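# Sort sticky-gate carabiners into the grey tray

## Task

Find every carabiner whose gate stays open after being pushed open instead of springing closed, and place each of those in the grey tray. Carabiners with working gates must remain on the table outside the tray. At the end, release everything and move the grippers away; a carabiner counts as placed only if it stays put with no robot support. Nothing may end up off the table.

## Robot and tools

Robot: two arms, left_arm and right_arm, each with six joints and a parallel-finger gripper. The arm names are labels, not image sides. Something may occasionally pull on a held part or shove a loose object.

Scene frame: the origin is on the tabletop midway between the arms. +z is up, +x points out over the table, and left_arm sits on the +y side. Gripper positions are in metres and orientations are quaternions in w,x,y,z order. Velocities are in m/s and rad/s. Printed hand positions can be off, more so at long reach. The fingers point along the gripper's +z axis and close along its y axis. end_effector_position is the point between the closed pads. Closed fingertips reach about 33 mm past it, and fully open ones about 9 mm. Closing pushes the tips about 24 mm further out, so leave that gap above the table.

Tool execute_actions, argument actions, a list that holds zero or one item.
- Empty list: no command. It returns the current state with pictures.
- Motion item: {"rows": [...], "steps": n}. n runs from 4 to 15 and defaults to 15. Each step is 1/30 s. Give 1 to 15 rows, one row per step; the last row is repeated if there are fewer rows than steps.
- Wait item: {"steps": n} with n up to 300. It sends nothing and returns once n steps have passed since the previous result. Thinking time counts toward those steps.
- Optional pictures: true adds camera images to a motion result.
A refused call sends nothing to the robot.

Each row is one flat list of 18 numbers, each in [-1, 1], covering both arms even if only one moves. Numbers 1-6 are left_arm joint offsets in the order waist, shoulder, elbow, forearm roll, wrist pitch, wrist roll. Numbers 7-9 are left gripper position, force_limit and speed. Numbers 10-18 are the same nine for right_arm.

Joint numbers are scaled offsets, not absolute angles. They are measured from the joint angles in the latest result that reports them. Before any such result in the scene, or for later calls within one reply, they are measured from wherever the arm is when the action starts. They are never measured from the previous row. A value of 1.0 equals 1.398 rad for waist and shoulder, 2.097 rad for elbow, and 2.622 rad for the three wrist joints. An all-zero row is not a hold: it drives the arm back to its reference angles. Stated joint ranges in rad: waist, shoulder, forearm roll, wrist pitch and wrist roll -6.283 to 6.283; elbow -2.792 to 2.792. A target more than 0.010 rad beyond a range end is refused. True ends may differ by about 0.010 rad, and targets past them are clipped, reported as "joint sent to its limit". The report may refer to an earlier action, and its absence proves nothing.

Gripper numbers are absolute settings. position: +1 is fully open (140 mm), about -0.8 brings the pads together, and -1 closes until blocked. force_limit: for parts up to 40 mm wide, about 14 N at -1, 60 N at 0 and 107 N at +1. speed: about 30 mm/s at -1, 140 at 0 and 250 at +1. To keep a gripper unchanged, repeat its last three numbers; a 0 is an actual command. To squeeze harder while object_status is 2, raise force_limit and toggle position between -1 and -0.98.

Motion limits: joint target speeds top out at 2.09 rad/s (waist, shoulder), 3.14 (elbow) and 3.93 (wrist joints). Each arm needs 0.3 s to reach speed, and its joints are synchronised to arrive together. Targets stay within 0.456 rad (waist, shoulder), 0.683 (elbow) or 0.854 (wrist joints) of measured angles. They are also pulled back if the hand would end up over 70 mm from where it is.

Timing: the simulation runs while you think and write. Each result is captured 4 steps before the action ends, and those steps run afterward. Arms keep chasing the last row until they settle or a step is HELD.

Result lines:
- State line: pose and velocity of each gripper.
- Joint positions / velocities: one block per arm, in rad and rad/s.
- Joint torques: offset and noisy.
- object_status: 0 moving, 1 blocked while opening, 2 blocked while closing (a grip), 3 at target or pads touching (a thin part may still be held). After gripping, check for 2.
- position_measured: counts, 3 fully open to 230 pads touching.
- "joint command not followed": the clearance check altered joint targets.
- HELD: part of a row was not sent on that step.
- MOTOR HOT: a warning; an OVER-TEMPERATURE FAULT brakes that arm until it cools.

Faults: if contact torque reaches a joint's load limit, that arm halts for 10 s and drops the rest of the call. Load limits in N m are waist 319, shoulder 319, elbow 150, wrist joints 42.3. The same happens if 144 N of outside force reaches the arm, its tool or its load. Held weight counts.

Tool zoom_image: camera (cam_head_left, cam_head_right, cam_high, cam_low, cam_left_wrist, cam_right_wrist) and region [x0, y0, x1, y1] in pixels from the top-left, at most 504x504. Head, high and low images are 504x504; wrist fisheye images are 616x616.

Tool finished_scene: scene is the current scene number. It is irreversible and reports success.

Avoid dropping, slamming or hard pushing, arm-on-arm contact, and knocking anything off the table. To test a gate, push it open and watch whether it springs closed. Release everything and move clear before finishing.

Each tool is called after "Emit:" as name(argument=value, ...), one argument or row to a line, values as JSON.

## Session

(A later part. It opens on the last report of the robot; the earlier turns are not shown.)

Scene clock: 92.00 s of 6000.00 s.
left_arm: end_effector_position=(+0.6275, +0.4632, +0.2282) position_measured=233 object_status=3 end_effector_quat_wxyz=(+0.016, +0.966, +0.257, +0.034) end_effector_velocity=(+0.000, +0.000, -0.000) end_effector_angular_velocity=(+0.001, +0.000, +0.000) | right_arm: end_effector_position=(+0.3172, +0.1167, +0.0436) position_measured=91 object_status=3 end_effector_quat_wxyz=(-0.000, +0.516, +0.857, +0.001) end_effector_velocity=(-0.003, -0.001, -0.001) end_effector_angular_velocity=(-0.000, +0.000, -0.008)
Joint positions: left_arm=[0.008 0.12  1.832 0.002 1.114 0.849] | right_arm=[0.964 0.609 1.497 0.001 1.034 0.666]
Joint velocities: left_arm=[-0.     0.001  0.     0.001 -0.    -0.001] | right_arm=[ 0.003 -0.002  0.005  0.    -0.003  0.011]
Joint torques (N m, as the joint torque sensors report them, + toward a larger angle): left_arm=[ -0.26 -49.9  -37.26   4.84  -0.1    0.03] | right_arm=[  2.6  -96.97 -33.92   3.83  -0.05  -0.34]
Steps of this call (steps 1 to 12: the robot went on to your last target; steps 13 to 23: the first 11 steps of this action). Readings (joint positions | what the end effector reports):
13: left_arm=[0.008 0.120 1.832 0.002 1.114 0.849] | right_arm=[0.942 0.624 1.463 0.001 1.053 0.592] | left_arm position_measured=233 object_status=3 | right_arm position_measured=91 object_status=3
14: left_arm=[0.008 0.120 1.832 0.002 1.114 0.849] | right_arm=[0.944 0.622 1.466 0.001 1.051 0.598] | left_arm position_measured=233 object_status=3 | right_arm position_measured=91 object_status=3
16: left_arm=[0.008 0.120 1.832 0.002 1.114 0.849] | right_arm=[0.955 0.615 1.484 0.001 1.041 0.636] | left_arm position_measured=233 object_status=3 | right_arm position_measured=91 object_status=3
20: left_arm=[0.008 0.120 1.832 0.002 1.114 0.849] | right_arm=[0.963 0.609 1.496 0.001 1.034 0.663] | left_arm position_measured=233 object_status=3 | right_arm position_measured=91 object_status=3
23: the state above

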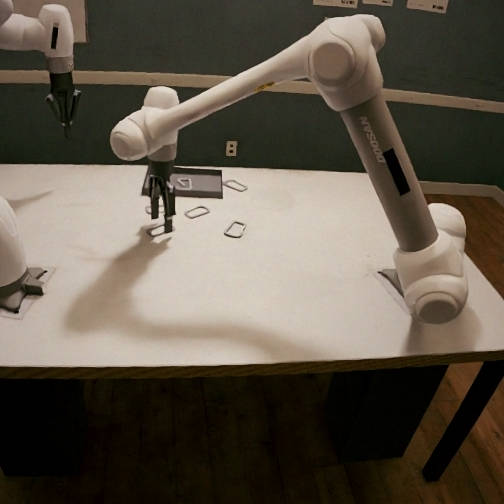

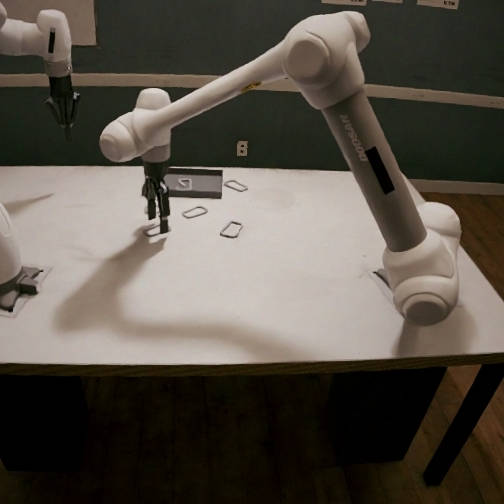

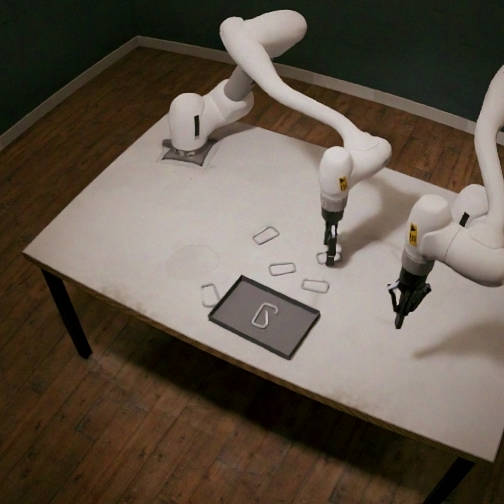

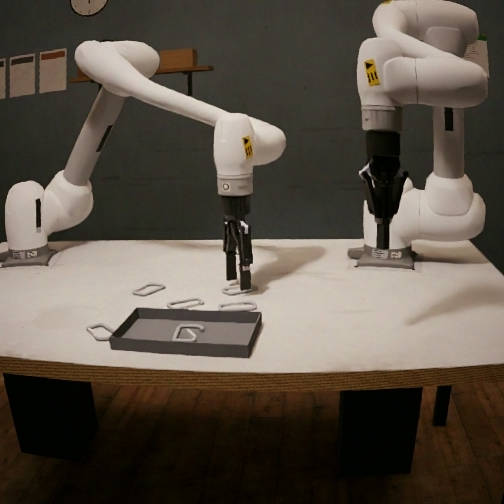

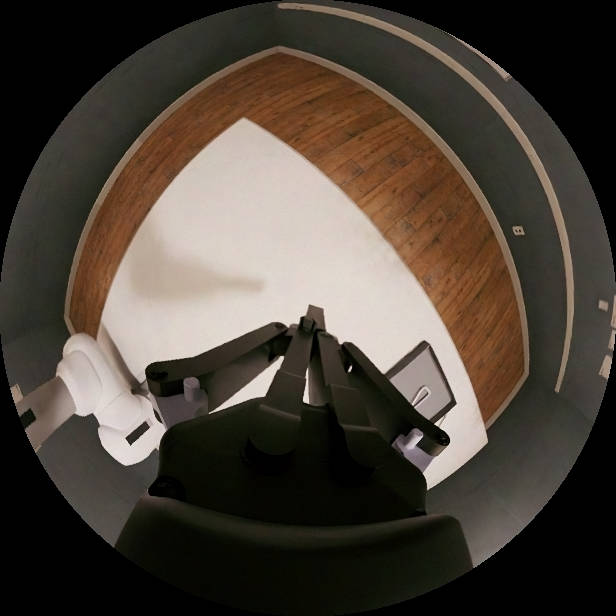

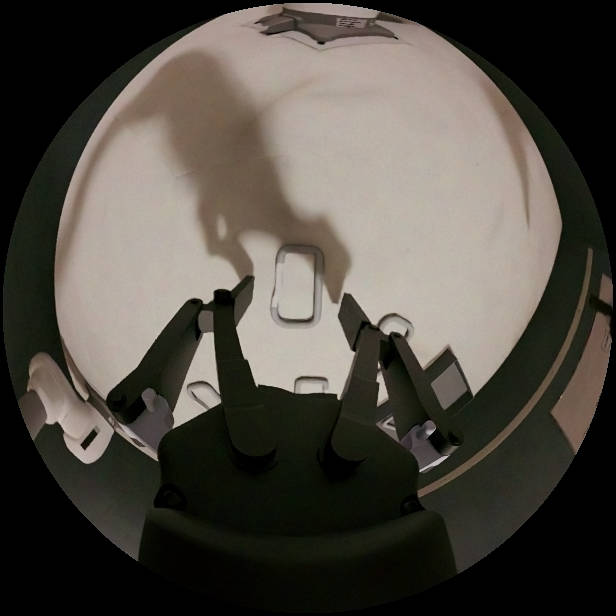

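Emit:
execute_actions(
  actions=[
    {"rows":[[0,0,0,0,0,0,-1,0,0,0.002,0.0054,0.0006,0,-0.0034,0,0.3,-0.2,0],[0,0,0,0,0,0,-1,0,0,0.002,0.0054,0.0006,0,-0.0034,0,0.3,-0.2,0],[0,0,0,0,0,0,-1,0,0,0.002,0.0054,0.0006,0,-0.0034,0,0.3,-0.2,0],[0,0,0,0,0,0,-1,0,0,0.002,0.0054,0.0006,0,-0.0034,0,-0.2,-0.2,0]],"steps":15},
  ],
)

Emit:
execute_actions(
  actions=[
    {"rows":[[0,0,0,0,0,0,-1,0,0,0,-0.0012,-0.0006,0,0.0012,0,-0.2,-0.2,-0.5],[0,0,0,0,0,0,-1,0,0,0,-0.0015,-0.0008,0,0.0015,0,-0.42,-0.2,-0.5]],"steps":15},
  ],
)

Emit:
execute_actions(
  actions=[
    {"steps":8},
  ],
  pictures=true,
)

Emit:
zoom_image(
  camera="cam_right_wrist",
  region=[200,200,400,400],
)

Scene clock: 92.77 s of 6000.00 s.
left_arm: end_effector_position=(+0.6275, +0.4632, +0.2282) position_measured=233 object_status=3 end_effector_quat_wxyz=(+0.016, +0.966, +0.257, +0.034) end_effector_velocity=(+0.000, +0.000, +0.000) end_effector_angular_velocity=(-0.001, +0.000, +0.000) | right_arm: end_effector_position=(+0.3156, +0.1188, +0.0369) position_measured=139 object_status=0 end_effector_quat_wxyz=(-0.000, +0.515, +0.857, +0.001) end_effector_velocity=(-0.000, +0.001, +0.000) end_effector_angular_velocity=(+0.001, -0.001, +0.001)
Joint positions: left_arm=[0.008 0.12  1.832 0.002 1.114 0.849] | right_arm=[0.967 0.616 1.498 0.001 1.025 0.666]
Joint velocities: left_arm=[ 0.001 -0.    -0.    -0.001  0.     0.001] | right_arm=[ 0.    -0.    -0.    -0.    -0.001  0.   ]
Joint torques (N m, as the joint torque sensors report them, + toward a larger angle): left_arm=[ -0.05 -49.97 -36.98   4.92  -0.1    0.04] | right_arm=[  2.44 -96.83 -33.57   3.98  -0.06  -0.21]
Steps of this call (steps 1 to 4: the last 4 steps of your previous action; steps 5 to 12: the robot went on to your last target; steps 13 to 23: the first 11 steps of this action). Readings (joint positions | what the end effector reports):
13: left_arm=[0.008 0.120 1.832 0.002 1.114 0.849] | right_arm=[0.964 0.608 1.498 0.001 1.033 0.666] | left_arm position_measured=233 object_status=3 | right_arm position_measured=91 object_status=3
14: left_arm=[0.008 0.120 1.832 0.002 1.114 0.849] | right_arm=[0.965 0.610 1.498 0.001 1.031 0.666] | left_arm position_measured=233 object_status=3 | right_arm position_measured=91 object_status=3
16: left_arm=[0.008 0.120 1.832 0.002 1.114 0.849] | right_arm=[0.966 0.614 1.498 0.001 1.027 0.666] | left_arm position_measured=233 object_status=3 | right_arm position_measured=91 object_status=0
20: left_arm=[0.008 0.120 1.832 0.002 1.114 0.849] | right_arm=[0.967 0.616 1.498 0.001 1.025 0.666] | left_arm position_measured=233 object_status=3 | right_arm position_measured=116 object_status=0
23: the state above

Scene clock: 93.27 s of 6000.00 s.
left_arm: end_effector_position=(+0.6275, +0.4632, +0.2282) position_measured=233 object_status=3 end_effector_quat_wxyz=(+0.016, +0.966, +0.257, +0.034) end_effector_velocity=(-0.000, -0.000, -0.000) end_effector_angular_velocity=(+0.000, +0.000, -0.001) | right_arm: end_effector_position=(+0.3155, +0.1188, +0.0393) position_measured=182 object_status=0 end_effector_quat_wxyz=(-0.000, +0.515, +0.857, +0.001) end_effector_velocity=(+0.000, +0.000, +0.003) end_effector_angular_velocity=(+0.002, -0.001, -0.000)
Joint positions: left_arm=[0.008 0.12  1.832 0.002 1.114 0.849] | right_arm=[0.967 0.614 1.497 0.001 1.029 0.666]
Joint velocities: left_arm=[-0.  0.  0.  0.  0.  0.] | right_arm=[-0.    -0.003 -0.001 -0.     0.001  0.001]
Joint torques (N m, as the joint torque sensors report them, + toward a larger angle): left_arm=[  0.08 -50.03 -37.01   4.97  -0.01   0.05] | right_arm=[  3.05 -95.95 -34.38   3.83  -0.42  -0.27]
Steps of this call (steps 1 to 4: the last 4 steps of your previous action; steps 5 to 15: the first 11 steps of this action, its rows measured from where the robot was after step 4). Readings (joint positions | what the end effector reports):
4: left_arm=[0.008 0.120 1.832 0.002 1.114 0.849] | right_arm=[0.967 0.616 1.498 0.001 1.025 0.666] | left_arm position_measured=233 object_status=3 | right_arm position_measured=154 object_status=0
5: left_arm=[0.008 0.120 1.832 0.002 1.114 0.849] | right_arm=[0.967 0.616 1.498 0.001 1.025 0.666] | left_arm position_measured=233 object_status=3 | right_arm position_measured=154 object_status=0
6: left_arm=[0.008 0.120 1.832 0.002 1.114 0.849] | right_arm=[0.967 0.616 1.498 0.001 1.025 0.666] | left_arm position_measured=233 object_status=3 | right_arm position_measured=154 object_status=0
8: left_arm=[0.008 0.120 1.832 0.002 1.114 0.849] | right_arm=[0.967 0.615 1.498 0.001 1.027 0.666] | left_arm position_measured=233 object_status=3 | right_arm position_measured=160 object_status=0
12: left_arm=[0.008 0.120 1.832 0.002 1.114 0.849] | right_arm=[0.967 0.614 1.497 0.001 1.028 0.666] | left_arm position_measured=233 object_status=3 | right_arm position_measured=179 object_status=0
15: the state above

Scene clock: 93.53 s of 6000.00 s.
left_arm: end_effector_position=(+0.6275, +0.4632, +0.2282) position_measured=233 object_status=3 end_effector_quat_wxyz=(+0.016, +0.966, +0.257, +0.034) end_effector_velocity=(-0.000, +0.001, +0.001) end_effector_angular_velocity=(+0.000, -0.001, +0.000) | right_arm: end_effector_position=(+0.3155, +0.1188, +0.0394) position_measured=182 object_status=3 end_effector_quat_wxyz=(-0.000, +0.515, +0.857, +0.001) end_effector_velocity=(+0.001, -0.000, +0.001) end_effector_angular_velocity=(+0.001, -0.001, -0.001)
Joint positions: left_arm=[0.008 0.12  1.832 0.002 1.114 0.849] | right_arm=[0.967 0.614 1.497 0.001 1.029 0.666]
Joint velocities: left_arm=[ 0.001 -0.001  0.     0.     0.     0.   ] | right_arm=[-0.001 -0.002  0.001 -0.    -0.     0.001]
Joint torques (N m, as the joint torque sensors report them, + toward a larger angle): left_arm=[ -0.48 -49.46 -36.99   4.91   0.01  -0.04] | right_arm=[  3.72 -95.42 -34.17   3.39  -0.35  -0.19]
Kept back: nothing.
Steps of this call (steps 1 to 4: the last 4 steps of your previous action; steps 5 to 8: the robot went on to your last target). Readings (joint positions | what the end effector reports):
1: left_arm=[0.008 0.120 1.832 0.002 1.114 0.849] | right_arm=[0.967 0.614 1.497 0.001 1.029 0.666] | left_arm position_measured=233 object_status=3 | right_arm position_measured=182 object_status=0
2: left_arm=[0.008 0.120 1.832 0.002 1.114 0.849] | right_arm=[0.967 0.614 1.497 0.001 1.029 0.666] | left_arm position_measured=233 object_status=3 | right_arm position_measured=182 object_status=0
4: left_arm=[0.008 0.120 1.832 0.002 1.114 0.849] | right_arm=[0.967 0.614 1.497 0.001 1.029 0.666] | left_arm position_measured=233 object_status=3 | right_arm position_measured=182 object_status=3
8: the state above

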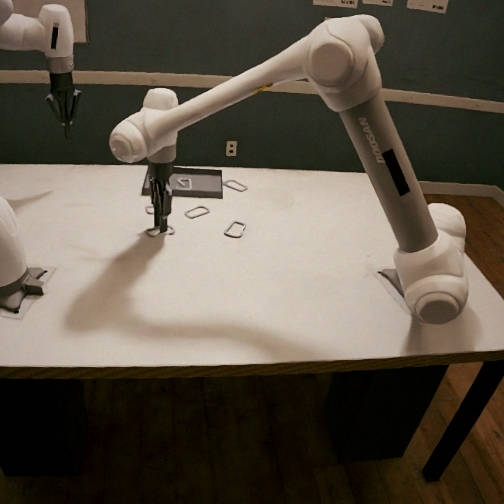

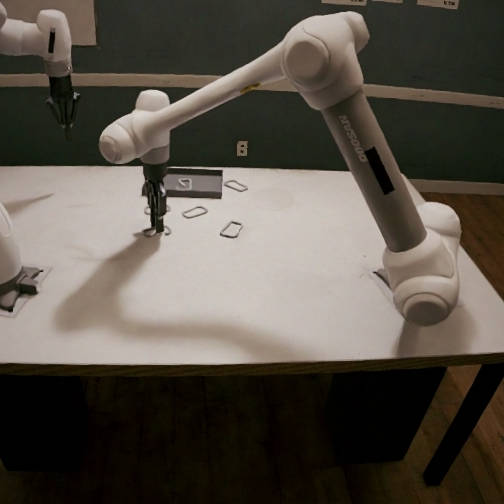

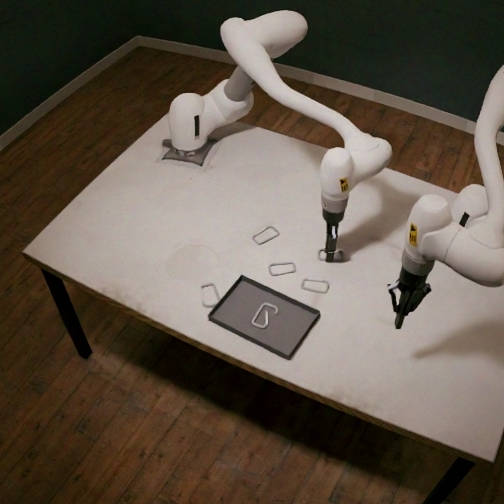

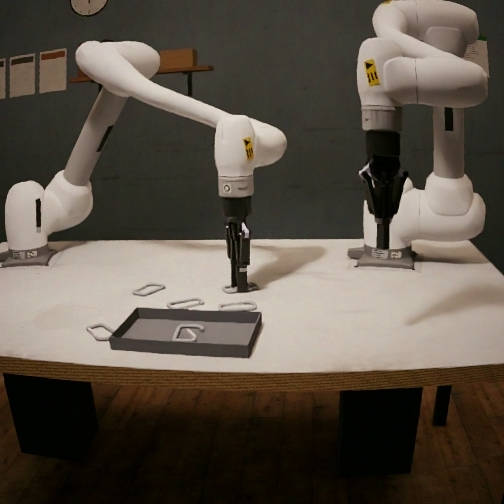

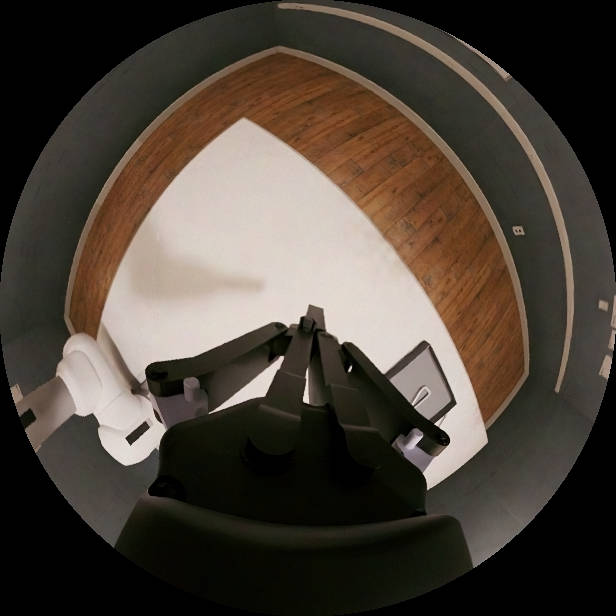

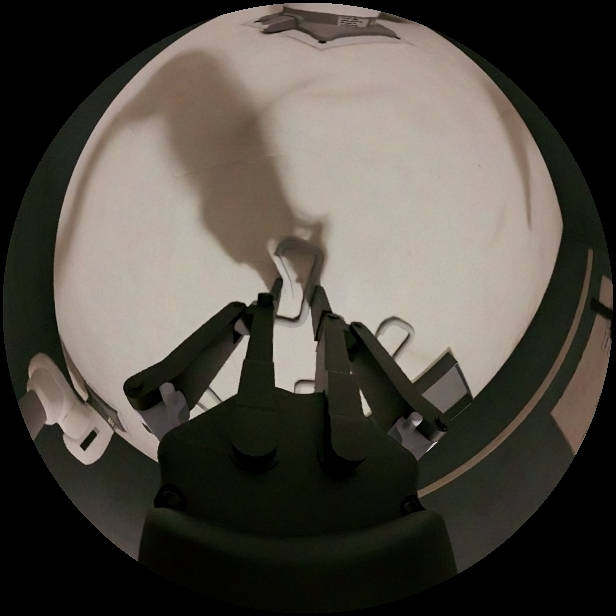

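Region (200, 200, 400, 400) of cam_right_wrist's 616x616 image, scaled by 2.520, with more detail than that image has.

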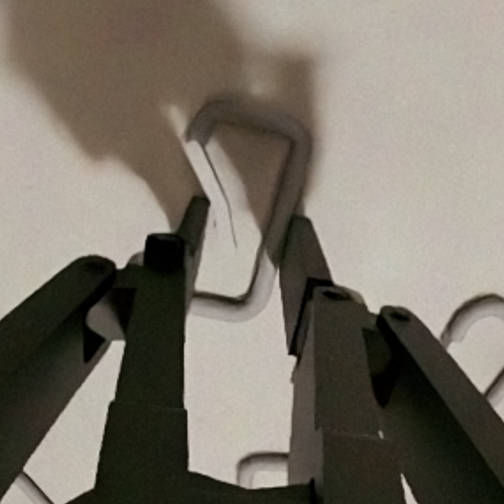

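Emit:
execute_actions(
  actions=[
    {"rows":[[0,0,0,0,0,0,-1,0,0,0,0,0,0,0,0,0.3,-0.2,0.3]],"steps":15},
  ],
  pictures=true,
)

Emit:
zoom_image(
  camera="cam_right_wrist",
  region=[180,180,440,440],
)

Scene clock: 94.07 s of 6000.00 s.
left_arm: end_effector_position=(+0.6275, +0.4632, +0.2282) position_measured=233 object_status=3 end_effector_quat_wxyz=(+0.016, +0.966, +0.257, +0.034) end_effector_velocity=(+0.000, +0.001, -0.001) end_effector_angular_velocity=(+0.000, +0.001, +0.003) | right_arm: end_effector_position=(+0.3155, +0.1188, +0.0394) position_measured=95 object_status=0 end_effector_quat_wxyz=(-0.000, +0.515, +0.857, +0.001) end_effector_velocity=(-0.000, +0.000, +0.001) end_effector_angular_velocity=(+0.001, -0.001, +0.002)
Joint positions: left_arm=[0.008 0.12  1.832 0.002 1.114 0.849] | right_arm=[0.967 0.614 1.497 0.001 1.029 0.666]
Joint velocities: left_arm=[ 0.002  0.001 -0.     0.    -0.    -0.002] | right_arm=[ 0.001 -0.001 -0.    -0.     0.    -0.001]
Joint torques (N m, as the joint torque sensors report them, + toward a larger angle): left_arm=[ -0.16 -49.53 -37.09   4.93  -0.07  -0.04] | right_arm=[  3.66 -95.56 -34.42   4.11   0.05  -0.23]
Steps of this call (steps 1 to 5: the robot went on to your last target; steps 6 to 16: the first 11 steps of this action). Readings (joint positions | what the end effector reports):
6: left_arm=[0.008 0.120 1.832 0.002 1.114 0.849] | right_arm=[0.967 0.614 1.497 0.001 1.029 0.666] | left_arm position_measured=233 object_status=3 | right_arm position_measured=182 object_status=0
7: left_arm=[0.008 0.120 1.832 0.002 1.114 0.849] | right_arm=[0.967 0.614 1.497 0.001 1.029 0.666] | left_arm position_measured=233 object_status=3 | right_arm position_measured=179 object_status=0
9: left_arm=[0.008 0.120 1.832 0.002 1.114 0.849] | right_arm=[0.967 0.614 1.497 0.001 1.029 0.666] | left_arm position_measured=233 object_status=3 | right_arm position_measured=160 object_status=0
13: left_arm=[0.008 0.120 1.832 0.002 1.114 0.849] | right_arm=[0.967 0.614 1.497 0.001 1.029 0.666] | left_arm position_measured=233 object_status=3 | right_arm position_measured=122 object_status=0
16: the state above

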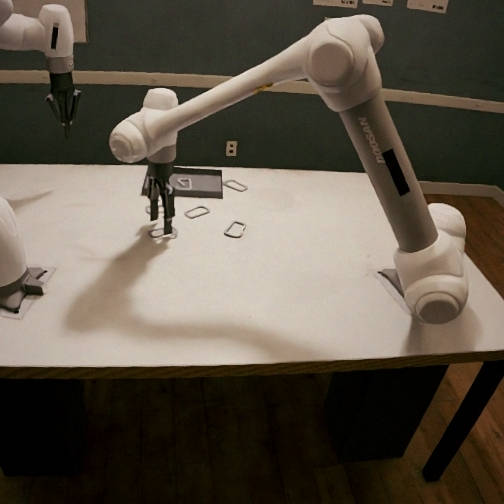

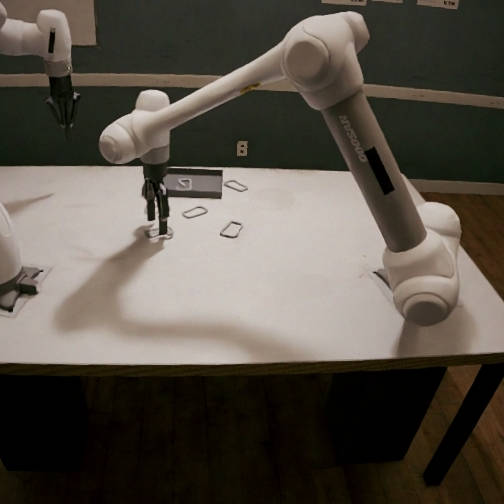

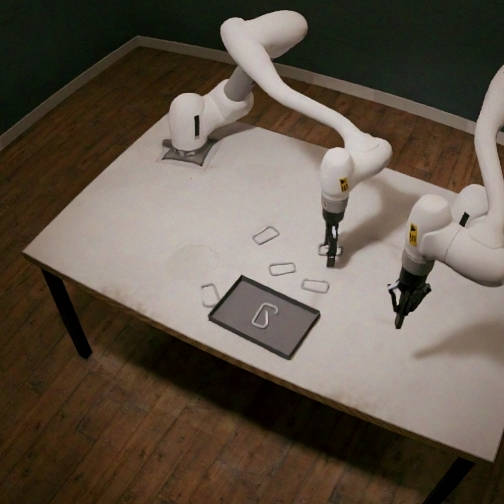

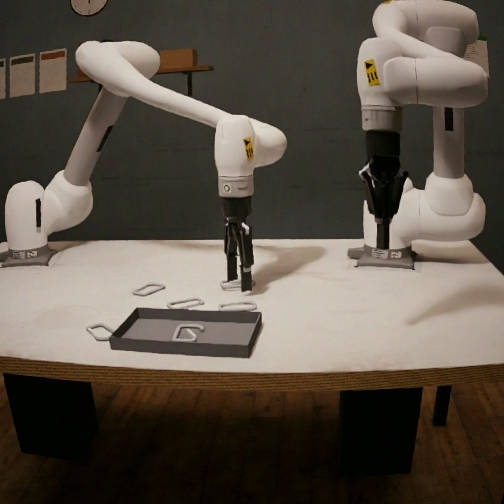

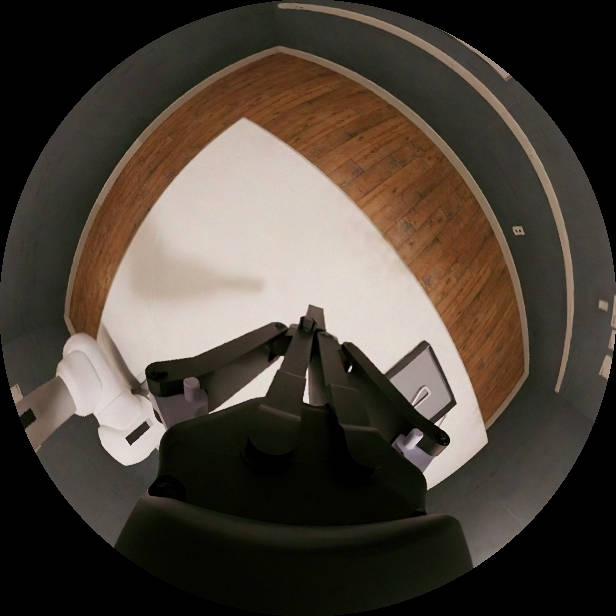

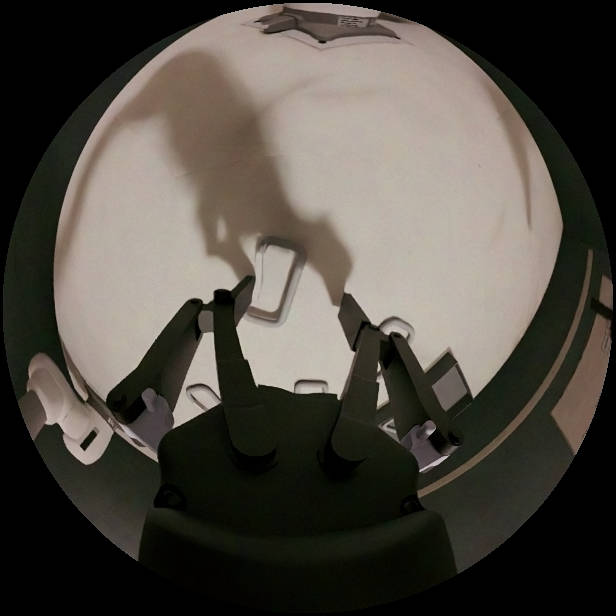

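Region (180, 180, 440, 440) of cam_right_wrist's 616x616 image, scaled by 1.938, with more detail than that image has.

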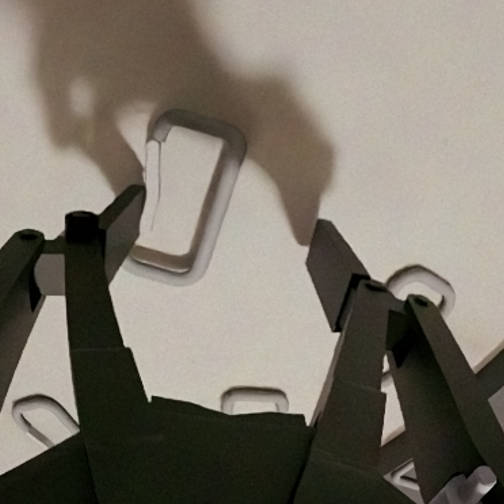

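Emit:
execute_actions(
  actions=[
    {"rows":[[0,0,0,0,0,0,-1,0,0,0,-0.004,-0.002,0,0.004,0,0.3,-0.2,0.3],[0,0,0,0,0,0,-1,0,0,0,-0.008,-0.004,0,0.008,0,0.3,-0.2,0.3],[0,0,0,0,0,0,-1,0,0,0.015,-0.012,-0.006,0,0.012,0,0.3,-0.2,0.3]],"steps":15},
  ],
  pictures=true,
)

Emit:
zoom_image(
  camera="cam_right_wrist",
  region=[200,200,400,400],
)

Scene clock: 94.63 s of 6000.00 s.
left_arm: end_effector_position=(+0.6275, +0.4632, +0.2282) position_measured=233 object_status=3 end_effector_quat_wxyz=(+0.016, +0.966, +0.257, +0.034) end_effector_velocity=(+0.000, +0.000, -0.000) end_effector_angular_velocity=(-0.000, +0.000, +0.003) | right_arm: end_effector_position=(+0.2991, +0.1240, +0.0591) position_measured=91 object_status=3 end_effector_quat_wxyz=(-0.000, +0.506, +0.863, +0.000) end_effector_velocity=(-0.005, +0.002, +0.007) end_effector_angular_velocity=(+0.002, -0.001, +0.005)
Joint positions: left_arm=[0.008 0.12  1.832 0.002 1.114 0.849] | right_arm=[0.987 0.597 1.484 0.001 1.06  0.666]
Joint velocities: left_arm=[ 0.001  0.    -0.    -0.    -0.    -0.002] | right_arm=[ 0.006 -0.006 -0.004  0.     0.008  0.001]
Joint torques (N m, as the joint torque sensors report them, + toward a larger angle): left_arm=[ -0.12 -49.7  -37.3    4.95   0.    -0.07] | right_arm=[  0.77 -95.6  -34.8    3.92  -0.1   -0.36]
Steps of this call (steps 1 to 4: the last 4 steps of your previous action; steps 5 to 6: the robot went on to your last target; steps 7 to 17: the first 11 steps of this action). Readings (joint positions | what the end effector reports):
7: left_arm=[0.008 0.120 1.832 0.002 1.114 0.849] | right_arm=[0.967 0.614 1.497 0.001 1.029 0.666] | left_arm position_measured=233 object_status=3 | right_arm position_measured=91 object_status=3
8: left_arm=[0.008 0.120 1.832 0.002 1.114 0.849] | right_arm=[0.967 0.613 1.496 0.001 1.031 0.666] | left_arm position_measured=233 object_status=3 | right_arm position_measured=91 object_status=3
10: left_arm=[0.008 0.120 1.832 0.002 1.114 0.849] | right_arm=[0.969 0.607 1.491 0.001 1.042 0.666] | left_arm position_measured=233 object_status=3 | right_arm position_measured=91 object_status=3
14: left_arm=[0.008 0.120 1.832 0.002 1.114 0.849] | right_arm=[0.986 0.598 1.485 0.001 1.058 0.666] | left_arm position_measured=233 object_status=3 | right_arm position_measured=91 object_status=3
17: the state above

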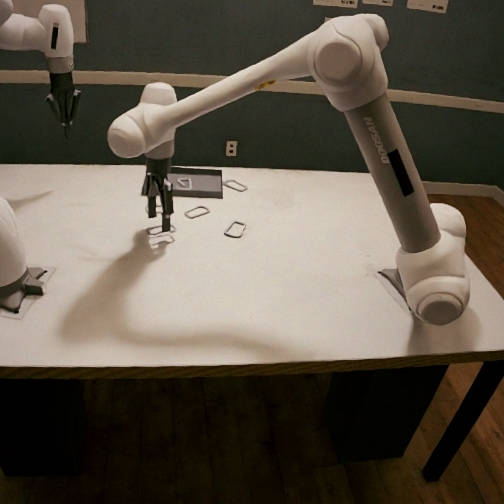

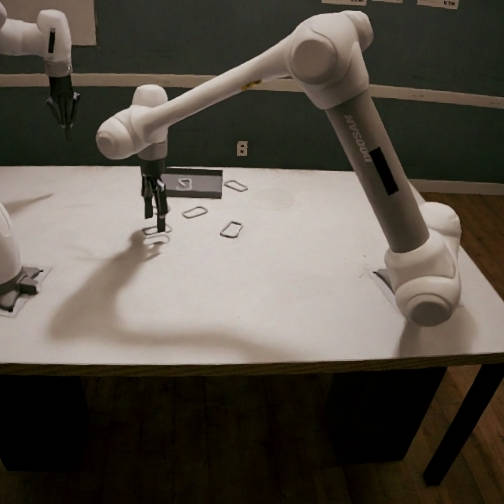

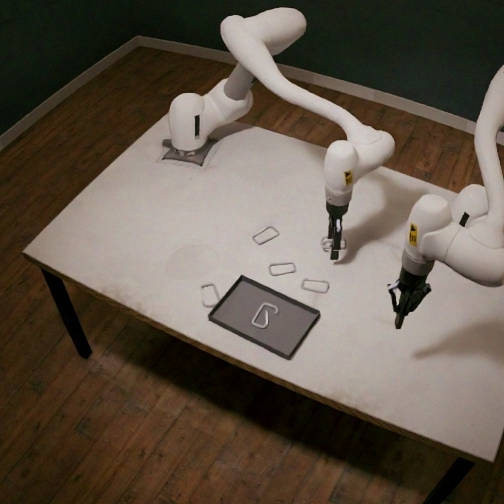

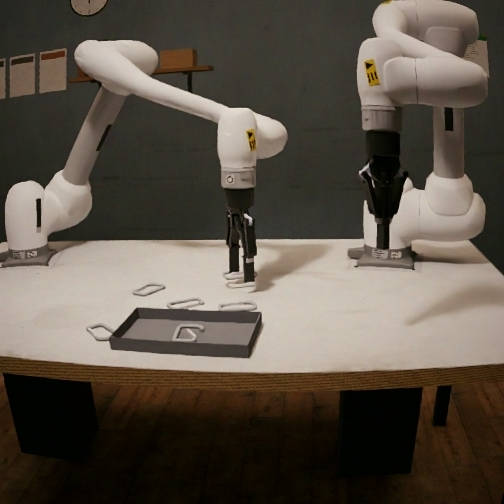

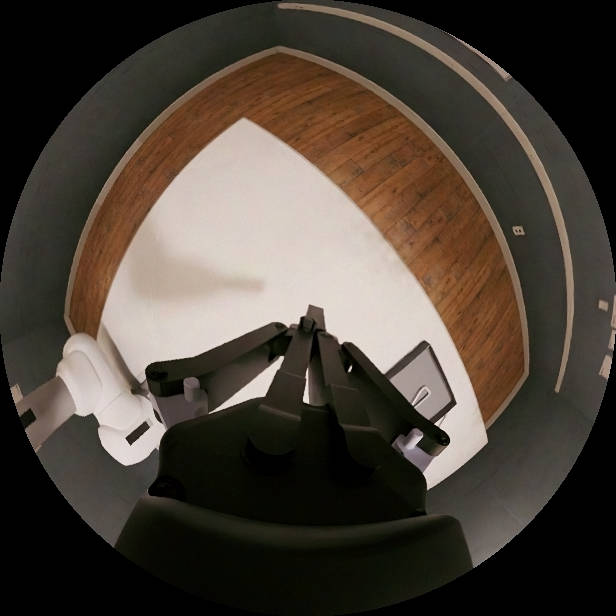

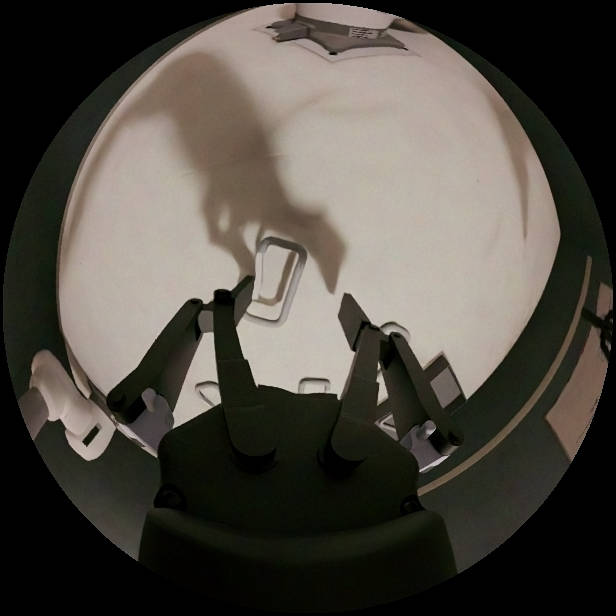

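Region (200, 200, 400, 400) of cam_right_wrist's 616x616 image, scaled by 2.520, with more detail than that image has.

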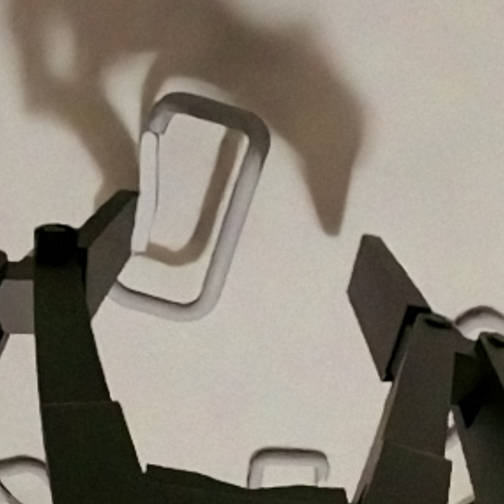

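Emit:
zoom_image(
  camera="cam_low",
  region=[190,220,300,310],
)

Emit:
zoom_image(
  camera="cam_head_left",
  region=[120,190,200,260],
)

Region (190, 220, 300, 310) of cam_low's 504x504 image, scaled by 4.582, with more detail than that image has; it fills the top 412 rows of this view, and the rest is white.

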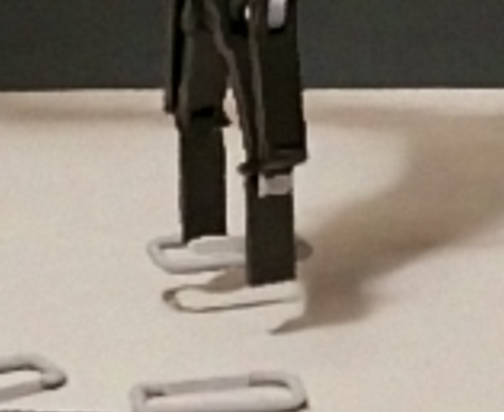

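Region (120, 190, 200, 260) of cam_head_left's 504x504 image, scaled by 6.300, with more detail than that image has; it fills the top 441 rows of this view, and the rest is white.

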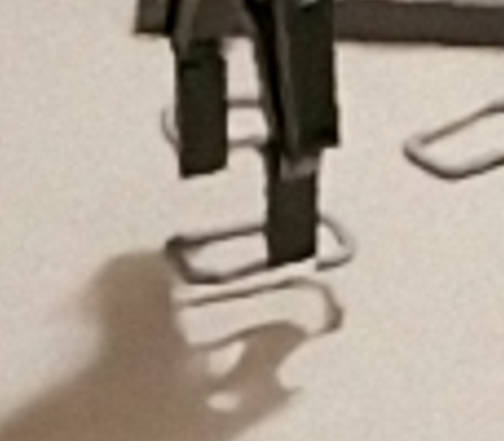

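Emit:
execute_actions(
  actions=[
    {"rows":[[0,0,0,0,0,0,-1,0,0,0,0.006,0.003,0,-0.006,0,-0.45,-0.2,0]],"steps":15},
  ],
)

Emit:
execute_actions(
  actions=[
    {"steps":6},
  ],
  pictures=true,
)

Emit:
zoom_image(
  camera="cam_right_wrist",
  region=[200,200,400,400],
)

Emit:
zoom_image(
  camera="cam_head_left",
  region=[120,190,200,260],
)

Scene clock: 96.03 s of 6000.00 s.
left_arm: end_effector_position=(+0.6275, +0.4632, +0.2282) position_measured=233 object_status=3 end_effector_quat_wxyz=(+0.016, +0.966, +0.257, +0.034) end_effector_velocity=(-0.000, -0.001, +0.001) end_effector_angular_velocity=(-0.001, -0.002, -0.002) | right_arm: end_effector_position=(+0.2991, +0.1246, +0.0493) position_measured=162 object_status=0 end_effector_quat_wxyz=(-0.000, +0.506, +0.863, +0.001) end_effector_velocity=(+0.001, -0.001, -0.001) end_effector_angular_velocity=(+0.000, -0.001, -0.000)
Joint positions: left_arm=[0.008 0.12  1.832 0.002 1.114 0.849] | right_arm=[0.987 0.606 1.491 0.001 1.044 0.666]
Joint velocities: left_arm=[-0.002 -0.002  0.    -0.001 -0.     0.   ] | right_arm=[-0.001  0.     0.001 -0.001 -0.002 -0.   ]
Joint torques (N m, as the joint torque sensors report them, + toward a larger angle): left_arm=[ -0.77 -49.34 -37.02   4.86  -0.08   0.1 ] | right_arm=[  1.71 -95.91 -35.31   3.9   -0.09  -0.07]
Steps of this call (steps 1 to 4: the last 4 steps of your previous action; steps 5 to 15: the robot went on to your last target; steps 16 to 31: nothing new was sent; steps 32 to 42: the first 11 steps of this action). Readings (joint positions | what the end effector reports):
32: left_arm=[0.008 0.120 1.832 0.002 1.114 0.849] | right_arm=[0.988 0.597 1.484 0.001 1.060 0.666] | left_arm position_measured=233 object_status=3 | right_arm position_measured=91 object_status=0
33: left_arm=[0.008 0.120 1.832 0.002 1.114 0.849] | right_arm=[0.988 0.598 1.485 0.001 1.057 0.666] | left_arm position_measured=233 object_status=3 | right_arm position_measured=94 object_status=0
35: left_arm=[0.008 0.120 1.832 0.002 1.114 0.849] | right_arm=[0.988 0.603 1.489 0.001 1.049 0.666] | left_arm position_measured=233 object_status=3 | right_arm position_measured=109 object_status=0
39: left_arm=[0.008 0.120 1.832 0.002 1.114 0.849] | right_arm=[0.988 0.605 1.490 0.001 1.044 0.666] | left_arm position_measured=233 object_status=3 | right_arm position_measured=139 object_status=0
42: the state above

Scene clock: 96.23 s of 6000.00 s.
left_arm: end_effector_position=(+0.6275, +0.4632, +0.2282) position_measured=233 object_status=3 end_effector_quat_wxyz=(+0.016, +0.966, +0.257, +0.034) end_effector_velocity=(-0.000, -0.001, -0.000) end_effector_angular_velocity=(-0.000, +0.001, -0.000) | right_arm: end_effector_position=(+0.2992, +0.1245, +0.0491) position_measured=186 object_status=0 end_effector_quat_wxyz=(-0.000, +0.506, +0.863, +0.001) end_effector_velocity=(+0.001, -0.001, -0.001) end_effector_angular_velocity=(-0.001, -0.000, -0.000)
Joint positions: left_arm=[0.008 0.12  1.832 0.002 1.114 0.849] | right_arm=[0.987 0.606 1.491 0.001 1.044 0.666]
Joint velocities: left_arm=[-0.002  0.001 -0.    -0.     0.    -0.001] | right_arm=[-0.001  0.001  0.    -0.001  0.    -0.001]
Joint torques (N m, as the joint torque sensors report them, + toward a larger angle): left_arm=[  0.04 -50.11 -37.02   5.03  -0.08   0.01] | right_arm=[  2.93 -97.3  -34.14   3.98  -0.35  -0.12]
Kept back: nothing.
Steps of this call (steps 1 to 4: the last 4 steps of your previous action; steps 5 to 6: the robot went on to your last target). Readings (joint positions | what the end effector reports):
1: left_arm=[0.008 0.120 1.832 0.002 1.114 0.849] | right_arm=[0.987 0.606 1.491 0.001 1.044 0.666] | left_arm position_measured=233 object_status=3 | right_arm position_measured=169 object_status=0
2: left_arm=[0.008 0.120 1.832 0.002 1.114 0.849] | right_arm=[0.987 0.606 1.491 0.001 1.044 0.666] | left_arm position_measured=233 object_status=3 | right_arm position_measured=177 object_status=0
4: left_arm=[0.008 0.120 1.832 0.002 1.114 0.849] | right_arm=[0.987 0.606 1.491 0.001 1.044 0.666] | left_arm position_measured=233 object_status=3 | right_arm position_measured=186 object_status=0
6: the state above

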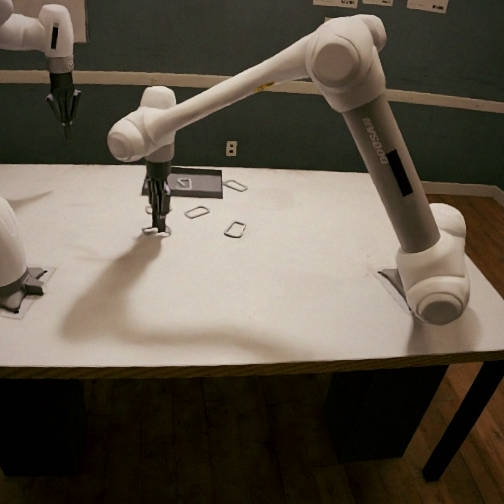

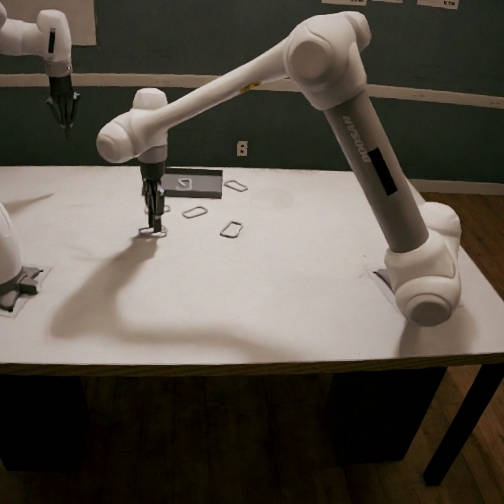

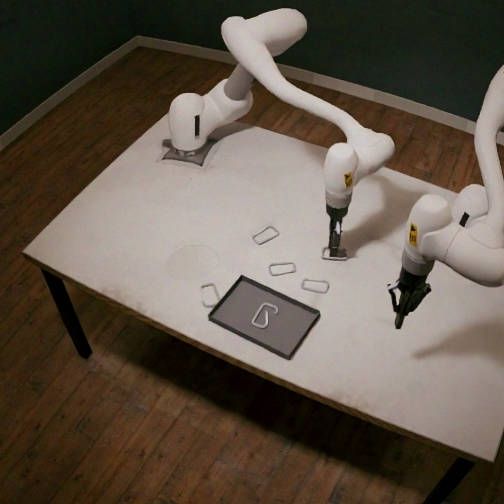

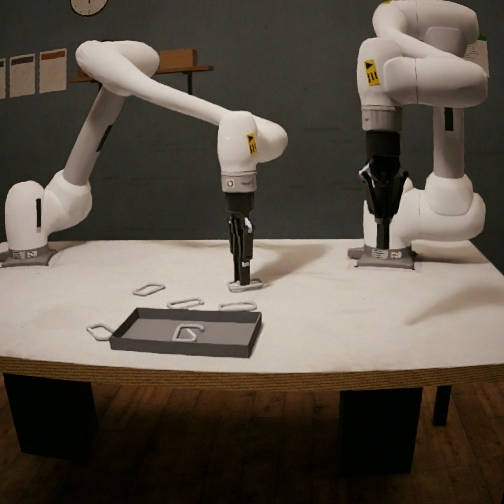

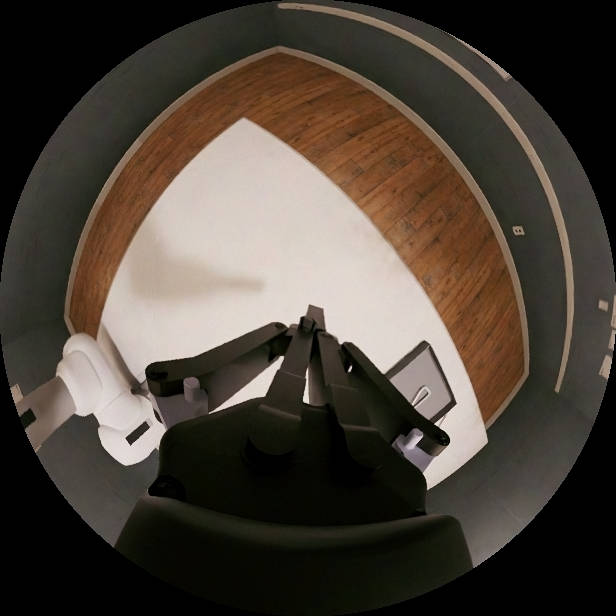

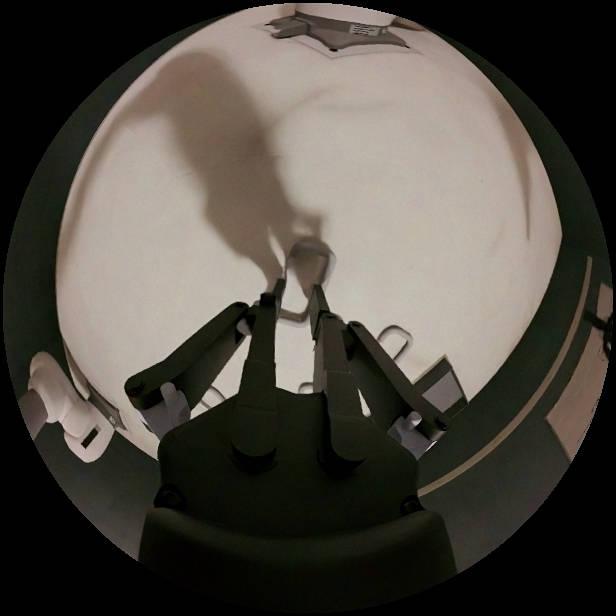

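Region (200, 200, 400, 400) of cam_right_wrist's 616x616 image, scaled by 2.520, with more detail than that image has.

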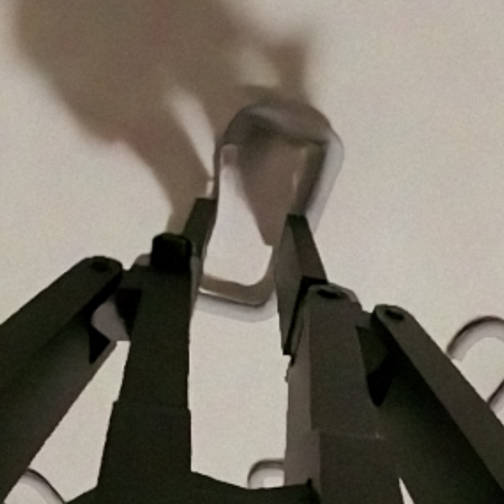

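Region (120, 190, 200, 260) of cam_head_left's 504x504 image, scaled by 6.300, with more detail than that image has; it fills the top 441 rows of this view, and the rest is white.

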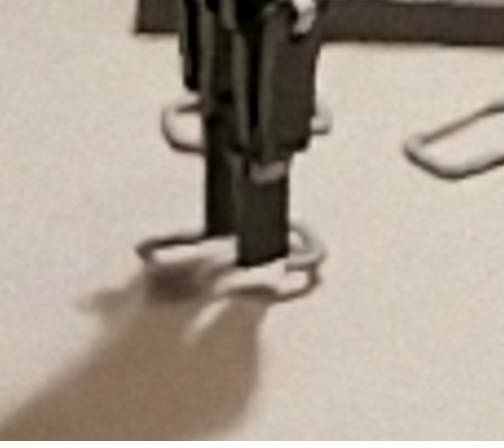

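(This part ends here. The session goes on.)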